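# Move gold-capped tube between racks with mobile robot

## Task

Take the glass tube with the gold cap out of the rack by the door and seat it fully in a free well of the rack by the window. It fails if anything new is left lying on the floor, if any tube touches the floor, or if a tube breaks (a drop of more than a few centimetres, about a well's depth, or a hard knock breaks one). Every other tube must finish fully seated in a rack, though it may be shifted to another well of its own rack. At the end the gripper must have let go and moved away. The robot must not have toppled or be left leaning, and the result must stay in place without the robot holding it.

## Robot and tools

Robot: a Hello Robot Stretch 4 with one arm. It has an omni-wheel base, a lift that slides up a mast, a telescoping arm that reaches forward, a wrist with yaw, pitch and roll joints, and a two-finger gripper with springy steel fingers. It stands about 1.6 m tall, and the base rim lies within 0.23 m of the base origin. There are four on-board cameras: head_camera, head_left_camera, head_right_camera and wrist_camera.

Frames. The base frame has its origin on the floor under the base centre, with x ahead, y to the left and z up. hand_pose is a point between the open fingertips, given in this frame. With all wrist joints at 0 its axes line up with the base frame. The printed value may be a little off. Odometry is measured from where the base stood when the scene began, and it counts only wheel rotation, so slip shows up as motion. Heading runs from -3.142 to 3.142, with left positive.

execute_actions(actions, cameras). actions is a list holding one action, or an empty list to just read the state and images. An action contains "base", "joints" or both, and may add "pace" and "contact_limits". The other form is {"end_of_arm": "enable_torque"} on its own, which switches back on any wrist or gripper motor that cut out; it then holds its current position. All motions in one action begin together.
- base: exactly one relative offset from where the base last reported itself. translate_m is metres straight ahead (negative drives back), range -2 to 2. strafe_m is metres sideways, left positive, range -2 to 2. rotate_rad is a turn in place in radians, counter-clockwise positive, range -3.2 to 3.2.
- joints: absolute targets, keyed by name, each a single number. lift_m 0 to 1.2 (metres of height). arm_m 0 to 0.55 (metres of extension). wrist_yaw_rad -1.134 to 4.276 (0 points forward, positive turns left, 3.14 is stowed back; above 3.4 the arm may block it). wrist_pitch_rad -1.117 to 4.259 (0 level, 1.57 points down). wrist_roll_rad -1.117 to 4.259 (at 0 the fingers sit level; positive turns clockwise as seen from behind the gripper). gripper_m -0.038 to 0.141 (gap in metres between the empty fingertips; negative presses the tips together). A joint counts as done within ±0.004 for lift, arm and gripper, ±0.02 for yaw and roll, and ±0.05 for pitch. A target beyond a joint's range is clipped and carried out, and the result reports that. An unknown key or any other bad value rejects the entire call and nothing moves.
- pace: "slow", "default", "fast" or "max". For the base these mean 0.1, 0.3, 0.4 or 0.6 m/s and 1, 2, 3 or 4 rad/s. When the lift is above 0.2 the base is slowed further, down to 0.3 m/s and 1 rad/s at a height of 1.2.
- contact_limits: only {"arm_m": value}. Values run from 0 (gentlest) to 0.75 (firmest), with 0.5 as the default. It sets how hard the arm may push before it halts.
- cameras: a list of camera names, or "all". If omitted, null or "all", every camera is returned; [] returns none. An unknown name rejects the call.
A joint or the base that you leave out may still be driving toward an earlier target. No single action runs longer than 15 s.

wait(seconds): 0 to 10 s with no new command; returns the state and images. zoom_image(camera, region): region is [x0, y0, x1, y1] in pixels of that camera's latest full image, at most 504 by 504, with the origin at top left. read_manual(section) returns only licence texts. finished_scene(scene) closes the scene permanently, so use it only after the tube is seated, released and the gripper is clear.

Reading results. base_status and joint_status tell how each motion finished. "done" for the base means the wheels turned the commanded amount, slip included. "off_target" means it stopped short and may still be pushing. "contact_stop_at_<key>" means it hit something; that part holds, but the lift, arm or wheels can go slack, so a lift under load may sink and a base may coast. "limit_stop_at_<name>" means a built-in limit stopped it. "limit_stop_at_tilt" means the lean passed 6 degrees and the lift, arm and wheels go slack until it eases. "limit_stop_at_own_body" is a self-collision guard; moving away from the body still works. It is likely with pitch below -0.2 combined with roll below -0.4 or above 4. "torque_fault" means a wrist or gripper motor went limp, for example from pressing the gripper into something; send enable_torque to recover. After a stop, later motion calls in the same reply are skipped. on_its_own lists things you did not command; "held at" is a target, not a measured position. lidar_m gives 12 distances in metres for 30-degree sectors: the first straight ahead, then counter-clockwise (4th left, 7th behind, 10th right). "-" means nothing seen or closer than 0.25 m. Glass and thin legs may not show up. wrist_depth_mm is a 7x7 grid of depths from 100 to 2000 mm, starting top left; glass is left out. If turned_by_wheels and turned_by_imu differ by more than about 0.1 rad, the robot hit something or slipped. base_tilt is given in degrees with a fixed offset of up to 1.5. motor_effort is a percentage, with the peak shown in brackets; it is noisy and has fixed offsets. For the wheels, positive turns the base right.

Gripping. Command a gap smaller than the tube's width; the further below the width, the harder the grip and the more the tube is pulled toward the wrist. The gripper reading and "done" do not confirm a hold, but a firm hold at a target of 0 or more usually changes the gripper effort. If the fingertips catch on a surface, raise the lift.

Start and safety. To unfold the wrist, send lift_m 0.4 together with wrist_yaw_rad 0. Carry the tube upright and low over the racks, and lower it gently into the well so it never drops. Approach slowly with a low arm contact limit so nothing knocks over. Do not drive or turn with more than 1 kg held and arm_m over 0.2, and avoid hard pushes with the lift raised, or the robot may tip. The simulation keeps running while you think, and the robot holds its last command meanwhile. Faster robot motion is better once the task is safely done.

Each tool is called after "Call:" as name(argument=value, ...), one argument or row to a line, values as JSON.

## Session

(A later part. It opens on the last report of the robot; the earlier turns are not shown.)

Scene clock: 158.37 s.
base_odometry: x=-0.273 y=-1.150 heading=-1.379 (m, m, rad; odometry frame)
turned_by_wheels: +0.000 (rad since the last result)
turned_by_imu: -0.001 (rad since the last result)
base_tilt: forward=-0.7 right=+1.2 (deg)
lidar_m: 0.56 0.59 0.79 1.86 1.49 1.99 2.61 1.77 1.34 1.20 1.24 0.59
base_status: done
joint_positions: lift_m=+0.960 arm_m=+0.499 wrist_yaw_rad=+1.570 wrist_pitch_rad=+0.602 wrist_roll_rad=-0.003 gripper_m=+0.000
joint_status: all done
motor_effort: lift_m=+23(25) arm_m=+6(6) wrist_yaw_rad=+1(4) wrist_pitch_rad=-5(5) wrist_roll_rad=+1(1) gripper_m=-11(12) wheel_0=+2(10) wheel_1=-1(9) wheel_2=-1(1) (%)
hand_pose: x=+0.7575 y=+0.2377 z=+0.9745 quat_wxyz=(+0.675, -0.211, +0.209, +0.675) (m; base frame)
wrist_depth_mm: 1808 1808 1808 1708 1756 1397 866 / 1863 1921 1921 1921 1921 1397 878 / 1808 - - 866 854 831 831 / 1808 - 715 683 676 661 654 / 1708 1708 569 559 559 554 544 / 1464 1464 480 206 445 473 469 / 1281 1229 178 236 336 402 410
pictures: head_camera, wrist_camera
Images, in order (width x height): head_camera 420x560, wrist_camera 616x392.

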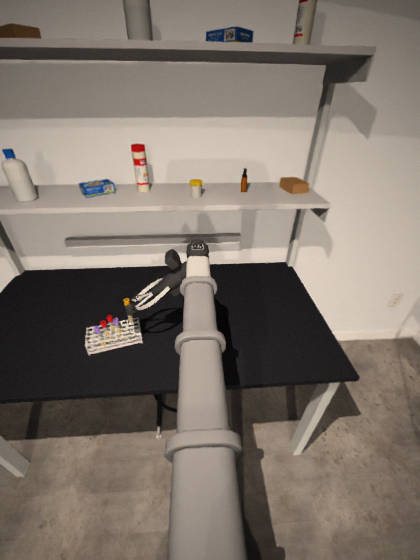

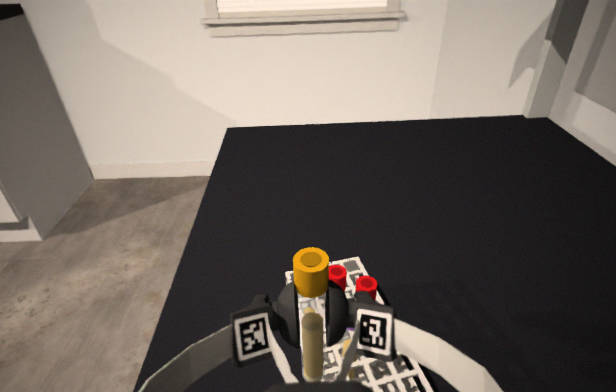

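Call:
execute_actions(
  actions=[
    {"joints":{"lift_m":0.905},"pace":"slow"},
  ],
  cameras=["wrist_camera","head_camera","head_left_camera"],
)

Call:
zoom_image(
  camera="head_camera",
  region=[70, 280, 190, 370],
)

Scene clock: 163.30 s.
base_odometry: x=-0.273 y=-1.150 heading=-1.379 (m, m, rad; odometry frame)
turned_by_wheels: +0.000 (rad since the last result)
turned_by_imu: +0.000 (rad since the last result)
base_tilt: forward=-0.6 right=+1.2 (deg)
lidar_m: 0.53 0.59 0.79 1.84 1.48 2.00 2.61 1.77 1.34 1.19 1.23 0.59
base_status: not commanded
joint_positions: lift_m=+0.905 arm_m=+0.499 wrist_yaw_rad=+1.570 wrist_pitch_rad=+0.602 wrist_roll_rad=-0.003 gripper_m=+0.000
joint_status: all done
motor_effort: lift_m=+14(24) arm_m=+6(6) wrist_yaw_rad=+0(0) wrist_pitch_rad=-6(5) wrist_roll_rad=-1(1) gripper_m=-11(12) wheel_0=+1(2) wheel_1=-1(1) wheel_2=-1(1) (%)
hand_pose: x=+0.7575 y=+0.2377 z=+0.9202 quat_wxyz=(+0.675, -0.211, +0.209, +0.675) (m; base frame)
wrist_depth_mm: 1756 1756 1808 1808 1808 1397 866 / 1808 1921 1921 1863 1983 1308 866 / 1863 - 798 741 732 715 707 / 1808 - 591 585 574 569 559 / 1618 1618 492 397 462 473 466 / 1397 1308 413 206 340 404 402 / 1205 373 178 236 278 343 353
pictures: head_camera, head_left_camera, wrist_camera
Images, in order (width x height): head_camera 420x560, head_left_camera 420x672, wrist_camera 616x392.

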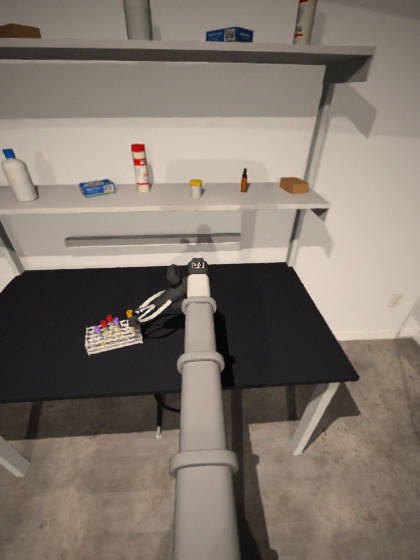

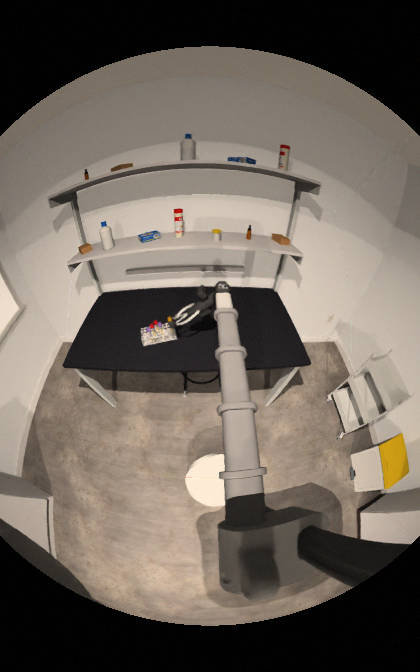

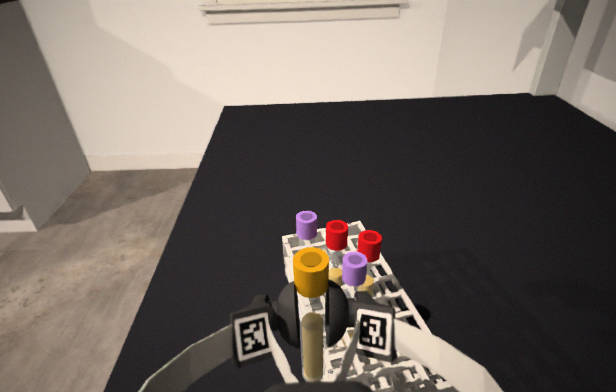

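Region (70, 280, 190, 370) of head_camera's 420x560 image, scaled by 4.200, with more detail than that image has; it fills the top 378 rows of this view, and the rest is white.

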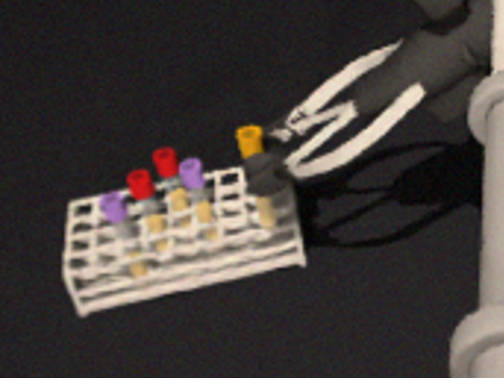

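Call:
execute_actions(
  actions=[
    {"joints":{"wrist_yaw_rad":1.77},"base":{"translate_m":0.06},"pace":"slow"},
  ],
  cameras=["wrist_camera","head_camera"],
)

Call:
zoom_image(
  camera="wrist_camera",
  region=[180, 192, 480, 392],
)

Call:
zoom_image(
  camera="head_camera",
  region=[70, 290, 190, 380],
)

Scene clock: 173.37 s.
base_odometry: x=-0.262 y=-1.208 heading=-1.379 (m, m, rad; odometry frame)
turned_by_wheels: +0.000 (rad since the last result)
turned_by_imu: +0.001 (rad since the last result)
base_tilt: forward=-0.7 right=+1.2 (deg)
lidar_m: 0.49 0.53 0.72 2.00 1.52 2.01 3.37 1.75 1.34 1.20 0.73 0.53
base_status: done
joint_positions: lift_m=+0.905 arm_m=+0.499 wrist_yaw_rad=+1.770 wrist_pitch_rad=+0.602 wrist_roll_rad=-0.003 gripper_m=+0.000
joint_status: all done
motor_effort: lift_m=+14(14) arm_m=+6(6) wrist_yaw_rad=+1(2) wrist_pitch_rad=-6(6) wrist_roll_rad=-1(1) gripper_m=-10(12) wheel_0=+3(7) wheel_1=+4(8) wheel_2=-2(7) (%)
hand_pose: x=+0.7086 y=+0.2504 z=+0.9202 quat_wxyz=(+0.605, -0.230, +0.187, +0.739) (m; base frame)
wrist_depth_mm: 1464 1921 1921 1808 1756 1661 1336 / 1618 - - 1921 1921 1808 1281 / 1708 - - 741 732 715 707 / 1921 1921 1808 585 574 569 564 / 1661 1618 484 413 459 473 469 / 1397 1336 415 206 336 404 402 / 1205 375 177 237 279 343 351
pictures: head_camera, wrist_camera
Images, in order (width x height): head_camera 420x560, wrist_camera 616x392.

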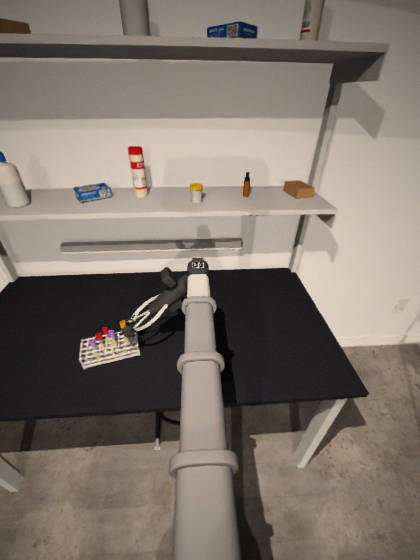

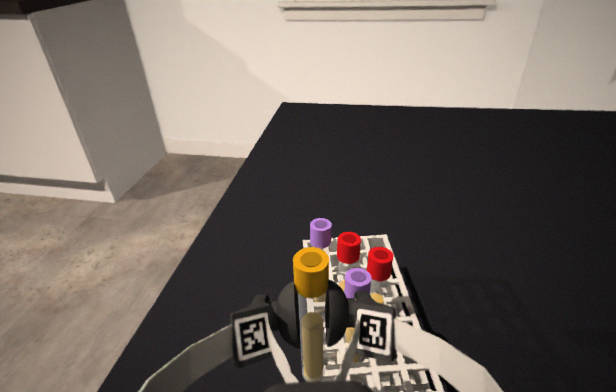

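Region (180, 192, 480, 392) of wrist_camera's 616x392 image, scaled by 1.680.

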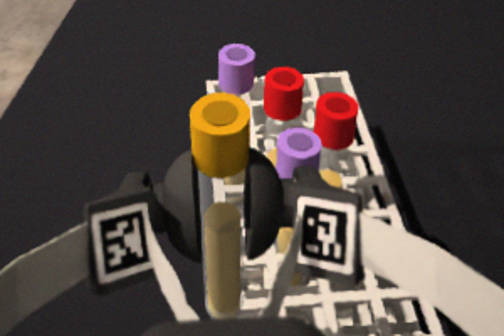

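Region (70, 290, 190, 380) of head_camera's 420x560 image, scaled by 4.200, with more detail than that image has; it fills the top 378 rows of this view, and the rest is white.

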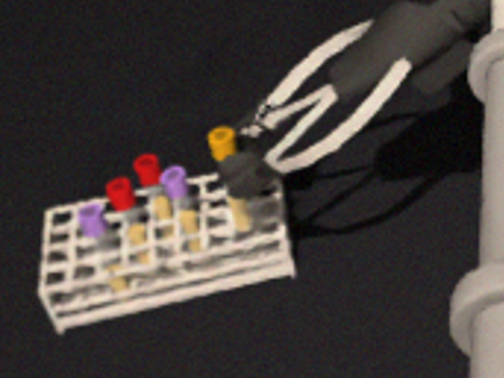

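Call:
execute_actions(
  actions=[
    {"joints":{"arm_m":0.509,"lift_m":0.897},"pace":"slow"},
  ],
  cameras=["wrist_camera","head_camera"],
)

Call:
zoom_image(
  camera="head_camera",
  region=[90, 315, 150, 365],
)

Scene clock: 187.70 s.
base_odometry: x=-0.262 y=-1.208 heading=-1.379 (m, m, rad; odometry frame)
turned_by_wheels: +0.000 (rad since the last result)
turned_by_imu: +0.000 (rad since the last result)
base_tilt: forward=-0.7 right=+1.2 (deg)
lidar_m: 0.49 0.53 0.72 2.01 1.51 1.99 3.38 1.72 1.34 1.20 0.73 0.54
base_status: not commanded
joint_positions: lift_m=+0.897 arm_m=+0.508 wrist_yaw_rad=+1.770 wrist_pitch_rad=+0.602 wrist_roll_rad=-0.003 gripper_m=+0.000
joint_status: all done
motor_effort: lift_m=+14(14) arm_m=+6(7) wrist_yaw_rad=+1(1) wrist_pitch_rad=-6(6) wrist_roll_rad=-1(0) gripper_m=-10(12) wheel_0=+3(3) wheel_1=+4(4) wheel_2=-2(2) (%)
hand_pose: x=+0.7175 y=+0.2504 z=+0.9122 quat_wxyz=(+0.605, -0.230, +0.187, +0.739) (m; base frame)
wrist_depth_mm: 1464 1863 1863 1863 1756 1661 1308 / 1618 - - 1983 1863 1756 1205 / 1708 - - 723 715 699 691 / 1863 1863 627 574 564 554 549 / 1618 1618 477 330 449 459 459 / 1366 1308 404 206 349 394 392 / 1229 355 178 236 271 334 343
pictures: head_camera, wrist_camera
Images, in order (width x height): head_camera 420x560, wrist_camera 616x392.

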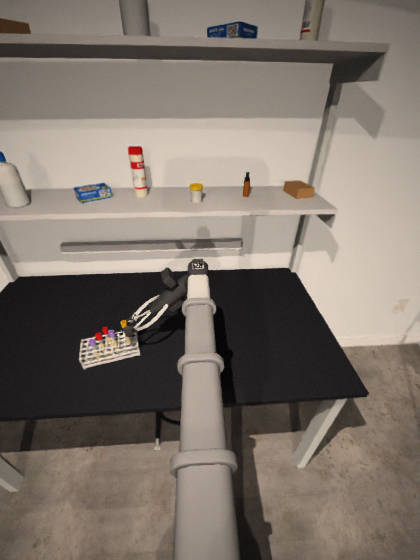

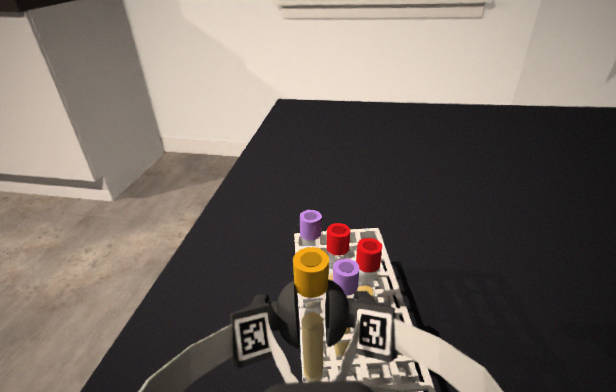

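Region (90, 315, 150, 365) of head_camera's 420x560 image, scaled by 8.400, with more detail than that image has.

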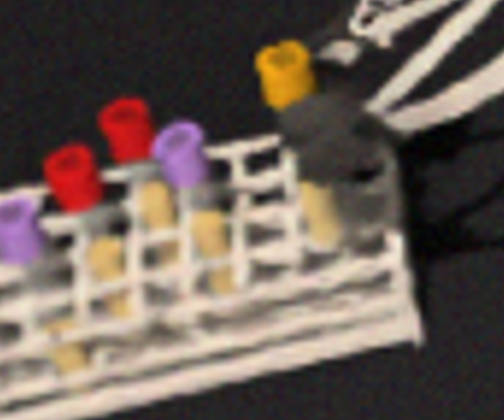

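Call:
execute_actions(
  actions=[
    {"joints":{"lift_m":0.878},"pace":"slow"},
  ],
  cameras=["wrist_camera","head_camera"],
)

Call:
zoom_image(
  camera="head_camera",
  region=[90, 315, 150, 365],
)

Scene clock: 194.67 s.
base_odometry: x=-0.262 y=-1.208 heading=-1.379 (m, m, rad; odometry frame)
turned_by_wheels: +0.000 (rad since the last result)
turned_by_imu: +0.000 (rad since the last result)
base_tilt: forward=-0.7 right=+1.2 (deg)
lidar_m: 0.50 0.53 0.72 1.99 1.50 1.99 3.37 1.72 1.34 1.20 0.75 0.54
base_status: not commanded
joint_positions: lift_m=+0.879 arm_m=+0.508 wrist_yaw_rad=+1.770 wrist_pitch_rad=+0.596 wrist_roll_rad=-0.003 gripper_m=+0.000
joint_status: all done
motor_effort: lift_m=+12(14) arm_m=+6(6) wrist_yaw_rad=+0(1) wrist_pitch_rad=+10(11) wrist_roll_rad=-2(1) gripper_m=-10(12) wheel_0=+3(2) wheel_1=+3(4) wheel_2=-2(2) (%)
hand_pose: x=+0.7173 y=+0.2513 z=+0.8947 quat_wxyz=(+0.605, -0.228, +0.185, +0.740) (m; base frame)
wrist_depth_mm: 1499 1921 1921 1808 1756 1708 1308 / 1618 - - 1921 1863 1756 1205 / 1708 - - 699 683 676 668 / 1921 1921 574 544 539 535 530 / 1618 1576 455 306 430 442 439 / 1366 413 384 208 343 377 375 / 1182 338 178 240 255 320 327
pictures: head_camera, wrist_camera
Images, in order (width x height): head_camera 420x560, wrist_camera 616x392.

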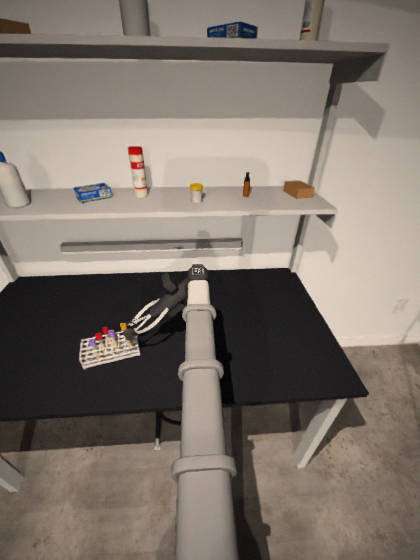

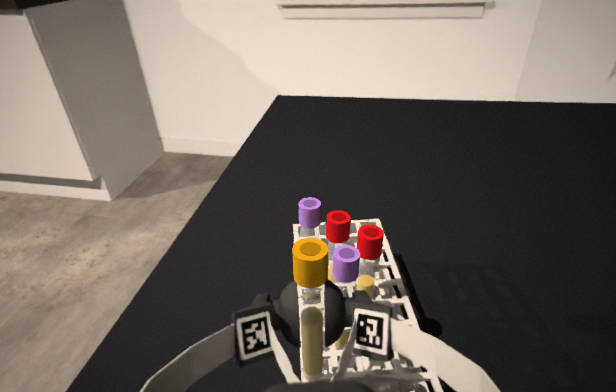

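Region (90, 315, 150, 365) of head_camera's 420x560 image, scaled by 8.400, with more detail than that image has.

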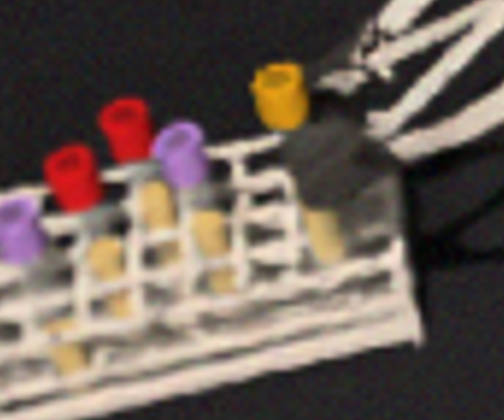

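Call:
execute_actions(
  actions=[
    {"joints":{"lift_m":0.886},"pace":"slow"},
  ],
  cameras=[],
)

Call:
execute_actions(
  actions=[
    {"base":{"strafe_m":0.005},"pace":"slow"},
  ],
  cameras=["wrist_camera","head_camera"],
)

Call:
zoom_image(
  camera="head_camera",
  region=[90, 315, 150, 365],
)

Call:
zoom_image(
  camera="wrist_camera",
  region=[230, 192, 430, 392],
)

Scene clock: 204.23 s.
base_odometry: x=-0.262 y=-1.208 heading=-1.379 (m, m, rad; odometry frame)
turned_by_wheels: +0.000 (rad since the last result)
turned_by_imu: +0.000 (rad since the last result)
base_tilt: forward=-0.6 right=+1.2 (deg)
lidar_m: 0.50 0.53 0.71 1.98 1.51 1.99 3.40 1.76 1.35 1.20 0.71 0.53
base_status: not commanded
joint_positions: lift_m=+0.886 arm_m=+0.508 wrist_yaw_rad=+1.770 wrist_pitch_rad=+0.602 wrist_roll_rad=-0.003 gripper_m=+0.000
joint_status: all done
motor_effort: lift_m=+23(22) arm_m=+6(6) wrist_yaw_rad=-1(0) wrist_pitch_rad=-4(10) wrist_roll_rad=+1(1) gripper_m=-10(10) wheel_0=+2(3) wheel_1=+3(3) wheel_2=-2(2) (%)
hand_pose: x=+0.7174 y=+0.2504 z=+0.9006 quat_wxyz=(+0.604, -0.230, +0.187, +0.739) (m; base frame)
wrist_depth_mm: 1499 1921 1863 1808 1756 1661 1308 / 1576 - - 1921 1863 1808 1205 / 1708 - - 699 683 676 668 / 1863 1863 580 554 544 539 530 / 1576 1576 459 312 418 442 442 / 1397 418 392 208 334 379 379 / 1182 342 180 240 260 324 330
pictures: none
No camera images: the call's "cameras" was empty. Leave "cameras" out to get every camera's image.

Scene clock: 204.93 s.
base_odometry: x=-0.257 y=-1.207 heading=-1.379 (m, m, rad; odometry frame)
turned_by_wheels: +0.000 (rad since the last result)
turned_by_imu: +0.000 (rad since the last result)
base_tilt: forward=-0.6 right=+1.2 (deg)
lidar_m: 0.50 0.51 0.70 2.01 1.49 2.00 3.36 1.77 1.35 1.20 0.74 0.52
base_status: done
joint_positions: lift_m=+0.886 arm_m=+0.508 wrist_yaw_rad=+1.770 wrist_pitch_rad=+0.602 wrist_roll_rad=-0.003 gripper_m=+0.000
joint_status: not commanded
motor_effort: lift_m=+23(23) arm_m=+6(6) wrist_yaw_rad=+0(1) wrist_pitch_rad=-4(4) wrist_roll_rad=+1(0) gripper_m=-9(10) wheel_0=-4(7) wheel_1=+3(5) wheel_2=+0(1) (%)
hand_pose: x=+0.7174 y=+0.2504 z=+0.9006 quat_wxyz=(+0.604, -0.230, +0.187, +0.739) (m; base frame)
wrist_depth_mm: 1464 1921 1921 1863 1756 1708 1281 / 1576 - - 1921 1808 1756 1205 / 1708 - - 699 691 676 668 / 1921 1921 580 549 544 535 530 / 1576 1576 459 300 418 445 442 / 1366 418 389 208 315 382 377 / 1182 343 181 239 259 324 330
pictures: head_camera, wrist_camera
Images, in order (width x height): head_camera 420x560, wrist_camera 616x392.

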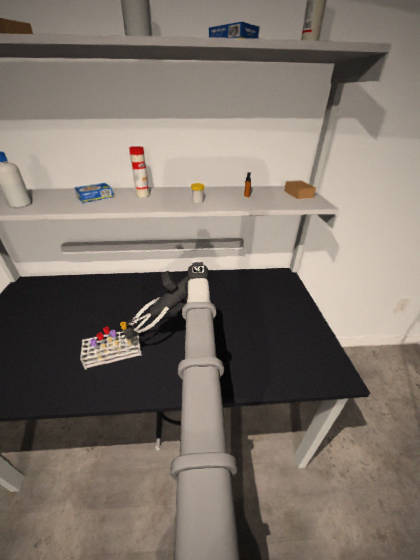

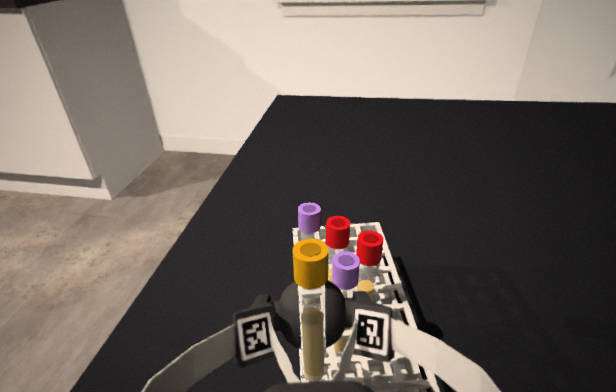

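Region (90, 315, 150, 365) of head_camera's 420x560 image, scaled by 8.400, with more detail than that image has.

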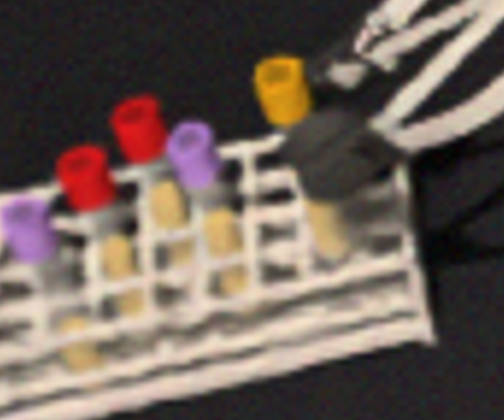

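Region (230, 192, 430, 392) of wrist_camera's 616x392 image, scaled by 2.520.

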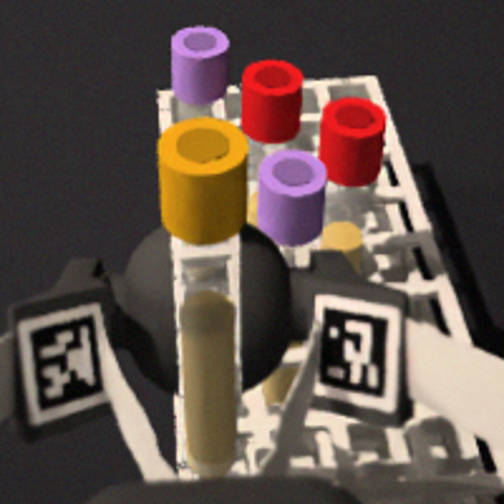

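Call:
execute_actions(
  actions=[
    {"joints":{"lift_m":0.87},"pace":"slow"},
  ],
  cameras=["wrist_camera","head_camera"],
)

Call:
zoom_image(
  camera="head_camera",
  region=[90, 315, 150, 365],
)

Call:
zoom_image(
  camera="wrist_camera",
  region=[230, 192, 430, 392],
)

Scene clock: 210.37 s.
base_odometry: x=-0.257 y=-1.207 heading=-1.379 (m, m, rad; odometry frame)
turned_by_wheels: +0.000 (rad since the last result)
turned_by_imu: +0.000 (rad since the last result)
base_tilt: forward=-0.7 right=+1.3 (deg)
lidar_m: 0.49 0.51 0.72 2.00 1.51 1.99 3.37 1.76 1.35 1.20 0.74 0.55
base_status: not commanded
joint_positions: lift_m=+0.870 arm_m=+0.508 wrist_yaw_rad=+1.770 wrist_pitch_rad=+0.602 wrist_roll_rad=-0.003 gripper_m=+0.000
joint_status: all done
motor_effort: lift_m=+15(24) arm_m=+6(6) wrist_yaw_rad=+0(2) wrist_pitch_rad=-4(4) wrist_roll_rad=+0(1) gripper_m=-11(11) wheel_0=-3(3) wheel_1=+3(3) wheel_2=+0(0) (%)
hand_pose: x=+0.7175 y=+0.2504 z=+0.8853 quat_wxyz=(+0.605, -0.230, +0.187, +0.739) (m; base frame)
wrist_depth_mm: 1499 1863 1863 1808 1756 1708 1336 / 1576 - - 1921 1808 1756 1118 / 1708 - - 668 654 647 634 / 1863 1921 549 521 517 512 504 / 1576 1576 436 266 399 424 418 / 1366 384 370 208 303 362 357 / 1182 327 181 241 245 307 314
pictures: head_camera, wrist_camera
Images, in order (width x height): head_camera 420x560, wrist_camera 616x392.

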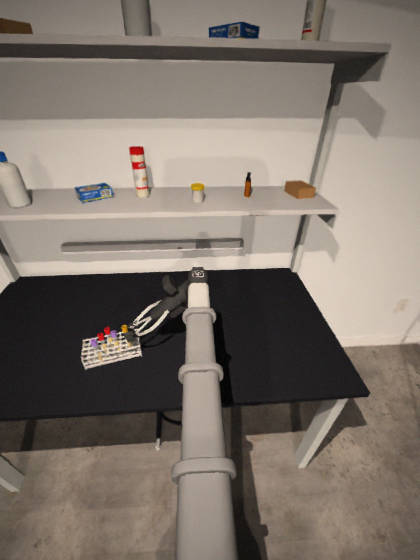

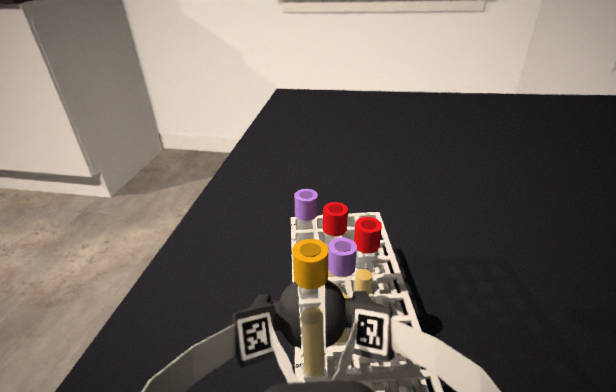

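Region (90, 315, 150, 365) of head_camera's 420x560 image, scaled by 8.400, with more detail than that image has.

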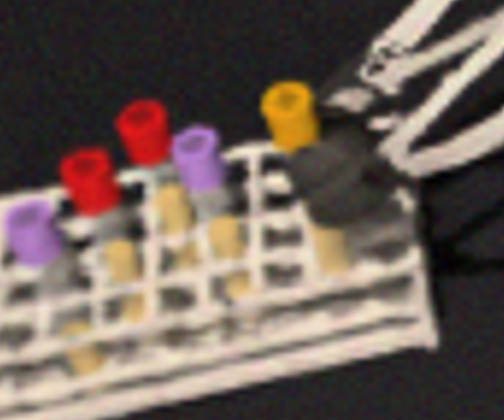

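Region (230, 192, 430, 392) of wrist_camera's 616x392 image, scaled by 2.520.

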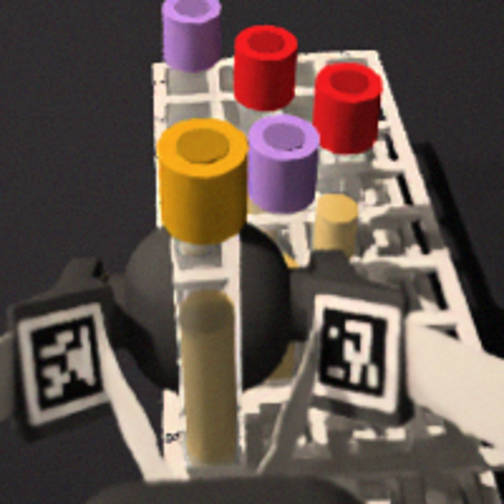

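Call:
execute_actions(
  actions=[
    {"joints":{"lift_m":0.842},"pace":"slow"},
  ],
  cameras=["wrist_camera"],
)

Call:
execute_actions(
  actions=[
    {"joints":{"gripper_m":0.035},"pace":"slow"},
  ],
  cameras=["wrist_camera"],
)

Call:
execute_actions(
  actions=[
    {"base":{"strafe_m":-0.06},"joints":{"arm_m":0.52},"pace":"slow"},
  ],
  cameras=["wrist_camera","head_camera"],
)

Scene clock: 218.27 s.
base_odometry: x=-0.257 y=-1.207 heading=-1.379 (m, m, rad; odometry frame)
turned_by_wheels: +0.000 (rad since the last result)
turned_by_imu: +0.000 (rad since the last result)
base_tilt: forward=-0.6 right=+1.2 (deg)
lidar_m: 0.50 0.51 0.71 2.01 1.50 2.00 3.35 1.76 1.34 1.21 0.74 0.52
base_status: not commanded
joint_positions: lift_m=+0.842 arm_m=+0.508 wrist_yaw_rad=+1.770 wrist_pitch_rad=+0.602 wrist_roll_rad=-0.003 gripper_m=+0.000
joint_status: all done
motor_effort: lift_m=+14(16) arm_m=+6(6) wrist_yaw_rad=+1(2) wrist_pitch_rad=-5(5) wrist_roll_rad=+0(0) gripper_m=-12(11) wheel_0=-3(3) wheel_1=+3(3) wheel_2=+0(0) (%)
hand_pose: x=+0.7175 y=+0.2504 z=+0.8573 quat_wxyz=(+0.605, -0.230, +0.187, +0.739) (m; base frame)
wrist_depth_mm: 1464 1863 1921 1808 1756 1708 1281 / 1576 - - 820 809 788 768 / 1708 - - 603 591 580 574 / 1863 1863 480 373 449 462 455 / 1537 1464 394 306 355 382 379 / 1308 338 334 208 266 327 325 / 1098 294 181 228 215 279 285
pictures: wrist_camera
Images, in order (width x height): wrist_camera 616x392.

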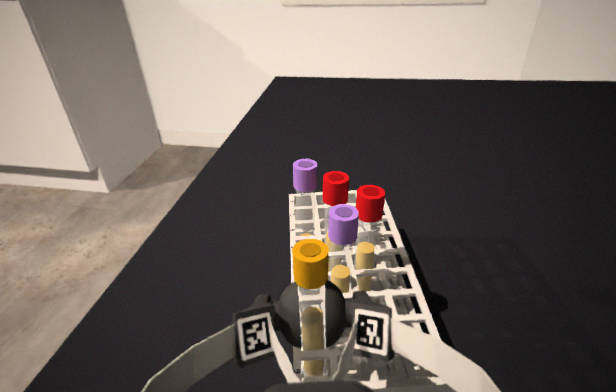

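Scene clock: 219.87 s.
base_odometry: x=-0.257 y=-1.207 heading=-1.379 (m, m, rad; odometry frame)
turned_by_wheels: +0.000 (rad since the last result)
turned_by_imu: +0.000 (rad since the last result)
base_tilt: forward=-0.7 right=+1.3 (deg)
lidar_m: 0.49 0.53 0.71 2.00 1.49 2.00 3.37 1.77 1.35 1.20 0.72 0.52
base_status: not commanded
joint_positions: lift_m=+0.842 arm_m=+0.508 wrist_yaw_rad=+1.770 wrist_pitch_rad=+0.602 wrist_roll_rad=-0.003 gripper_m=+0.035
joint_status: all done
motor_effort: lift_m=+14(14) arm_m=+6(6) wrist_yaw_rad=+1(1) wrist_pitch_rad=-5(5) wrist_roll_rad=+0(1) gripper_m=-2(10) wheel_0=-3(3) wheel_1=+2(3) wheel_2=+0(0) (%)
hand_pose: x=+0.7175 y=+0.2504 z=+0.8573 quat_wxyz=(+0.605, -0.230, +0.187, +0.739) (m; base frame)
wrist_depth_mm: 1464 1921 1863 1808 1756 1661 1308 / 1576 - - 820 809 788 759 / 1708 - - 603 591 580 574 / 1863 1921 480 373 449 462 459 / 1537 1430 397 317 357 382 379 / 1336 340 327 262 217 327 325 / 1078 296 193 234 216 286 285
pictures: wrist_camera
Images, in order (width x height): wrist_camera 616x392.

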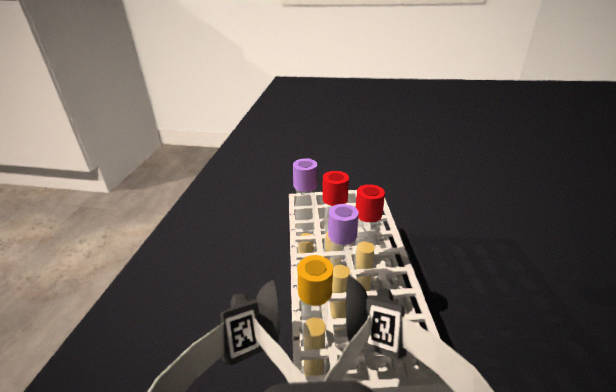

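Scene clock: 221.60 s.
base_odometry: x=-0.316 y=-1.219 heading=-1.379 (m, m, rad; odometry frame)
turned_by_wheels: +0.000 (rad since the last result)
turned_by_imu: +0.000 (rad since the last result)
base_tilt: forward=-0.6 right=+1.2 (deg)
lidar_m: 0.49 0.53 0.72 2.03 1.55 2.10 3.35 1.70 1.29 1.14 1.17 0.53
base_status: done
joint_positions: lift_m=+0.842 arm_m=+0.519 wrist_yaw_rad=+1.770 wrist_pitch_rad=+0.602 wrist_roll_rad=-0.003 gripper_m=+0.035
joint_status: all done
motor_effort: lift_m=+14(14) arm_m=+6(5) wrist_yaw_rad=+1(2) wrist_pitch_rad=-5(5) wrist_roll_rad=+1(0) gripper_m=-4(3) wheel_0=+4(6) wheel_1=-4(7) wheel_2=+0(0) (%)
hand_pose: x=+0.7285 y=+0.2504 z=+0.8573 quat_wxyz=(+0.605, -0.230, +0.187, +0.739) (m; base frame)
wrist_depth_mm: 1537 1921 1983 1863 1756 1708 1281 / 1661 - - 820 809 778 768 / 1808 - 683 597 591 580 580 / 1863 1863 480 373 433 462 455 / 1537 427 394 334 343 384 379 / 1308 340 325 279 218 327 325 / 306 294 191 282 274 286 285
pictures: head_camera, wrist_camera
Images, in order (width x height): head_camera 420x560, wrist_camera 616x392.

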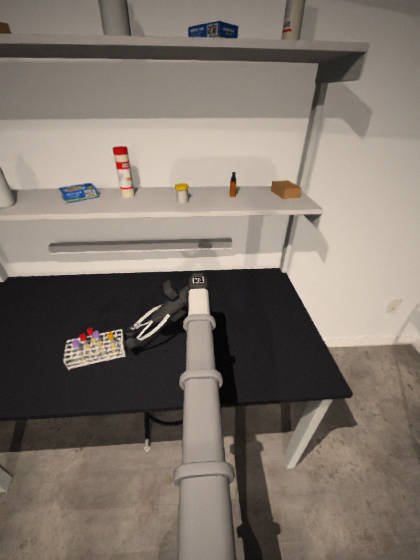

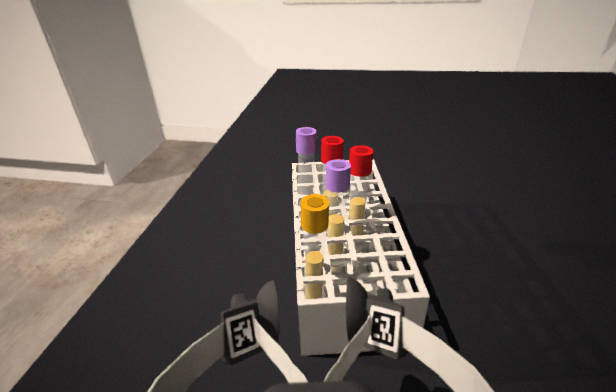

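Seated.

Call:
execute_actions(
  actions=[
    {"joints":{"lift_m":0.95,"arm_m":0.2}},
  ],
  cameras=[],
)

Call:
finished_scene(
  scene=1,
)

Scene clock: 227.13 s.
base_odometry: x=-0.316 y=-1.219 heading=-1.379 (m, m, rad; odometry frame)
turned_by_wheels: +0.000 (rad since the last result)
turned_by_imu: +0.001 (rad since the last result)
base_tilt: forward=-0.7 right=+1.3 (deg)
lidar_m: 0.49 0.52 0.70 2.06 1.57 2.08 3.36 1.72 1.28 1.15 1.18 0.52
base_status: not commanded
joint_positions: lift_m=+0.950 arm_m=+0.201 wrist_yaw_rad=+1.770 wrist_pitch_rad=+0.602 wrist_roll_rad=-0.003 gripper_m=+0.035
joint_status: all done
motor_effort: lift_m=+23(28) arm_m=-6(6) wrist_yaw_rad=+0(0) wrist_pitch_rad=-5(5) wrist_roll_rad=-2(1) gripper_m=-4(5) wheel_0=+4(4) wheel_1=-4(4) wheel_2=+0(0) (%)
hand_pose: x=+0.4105 y=+0.2504 z=+0.9646 quat_wxyz=(+0.604, -0.230, +0.187, +0.739) (m; base frame)
wrist_depth_mm: 1537 1499 1863 1863 1808 1708 1661 / 1618 1618 - - 1921 1863 1808 / 1756 1708 - - - 809 809 / - 1863 - - 1863 647 640 / 1708 1708 1661 1661 1537 535 530 / 1430 1430 1366 1397 218 459 445 / 1255 1255 191 1205 1160 402 399
pictures: none
No camera images: the call's "cameras" was empty. Leave "cameras" out to get every camera's image.

The scene is finished: the task was done.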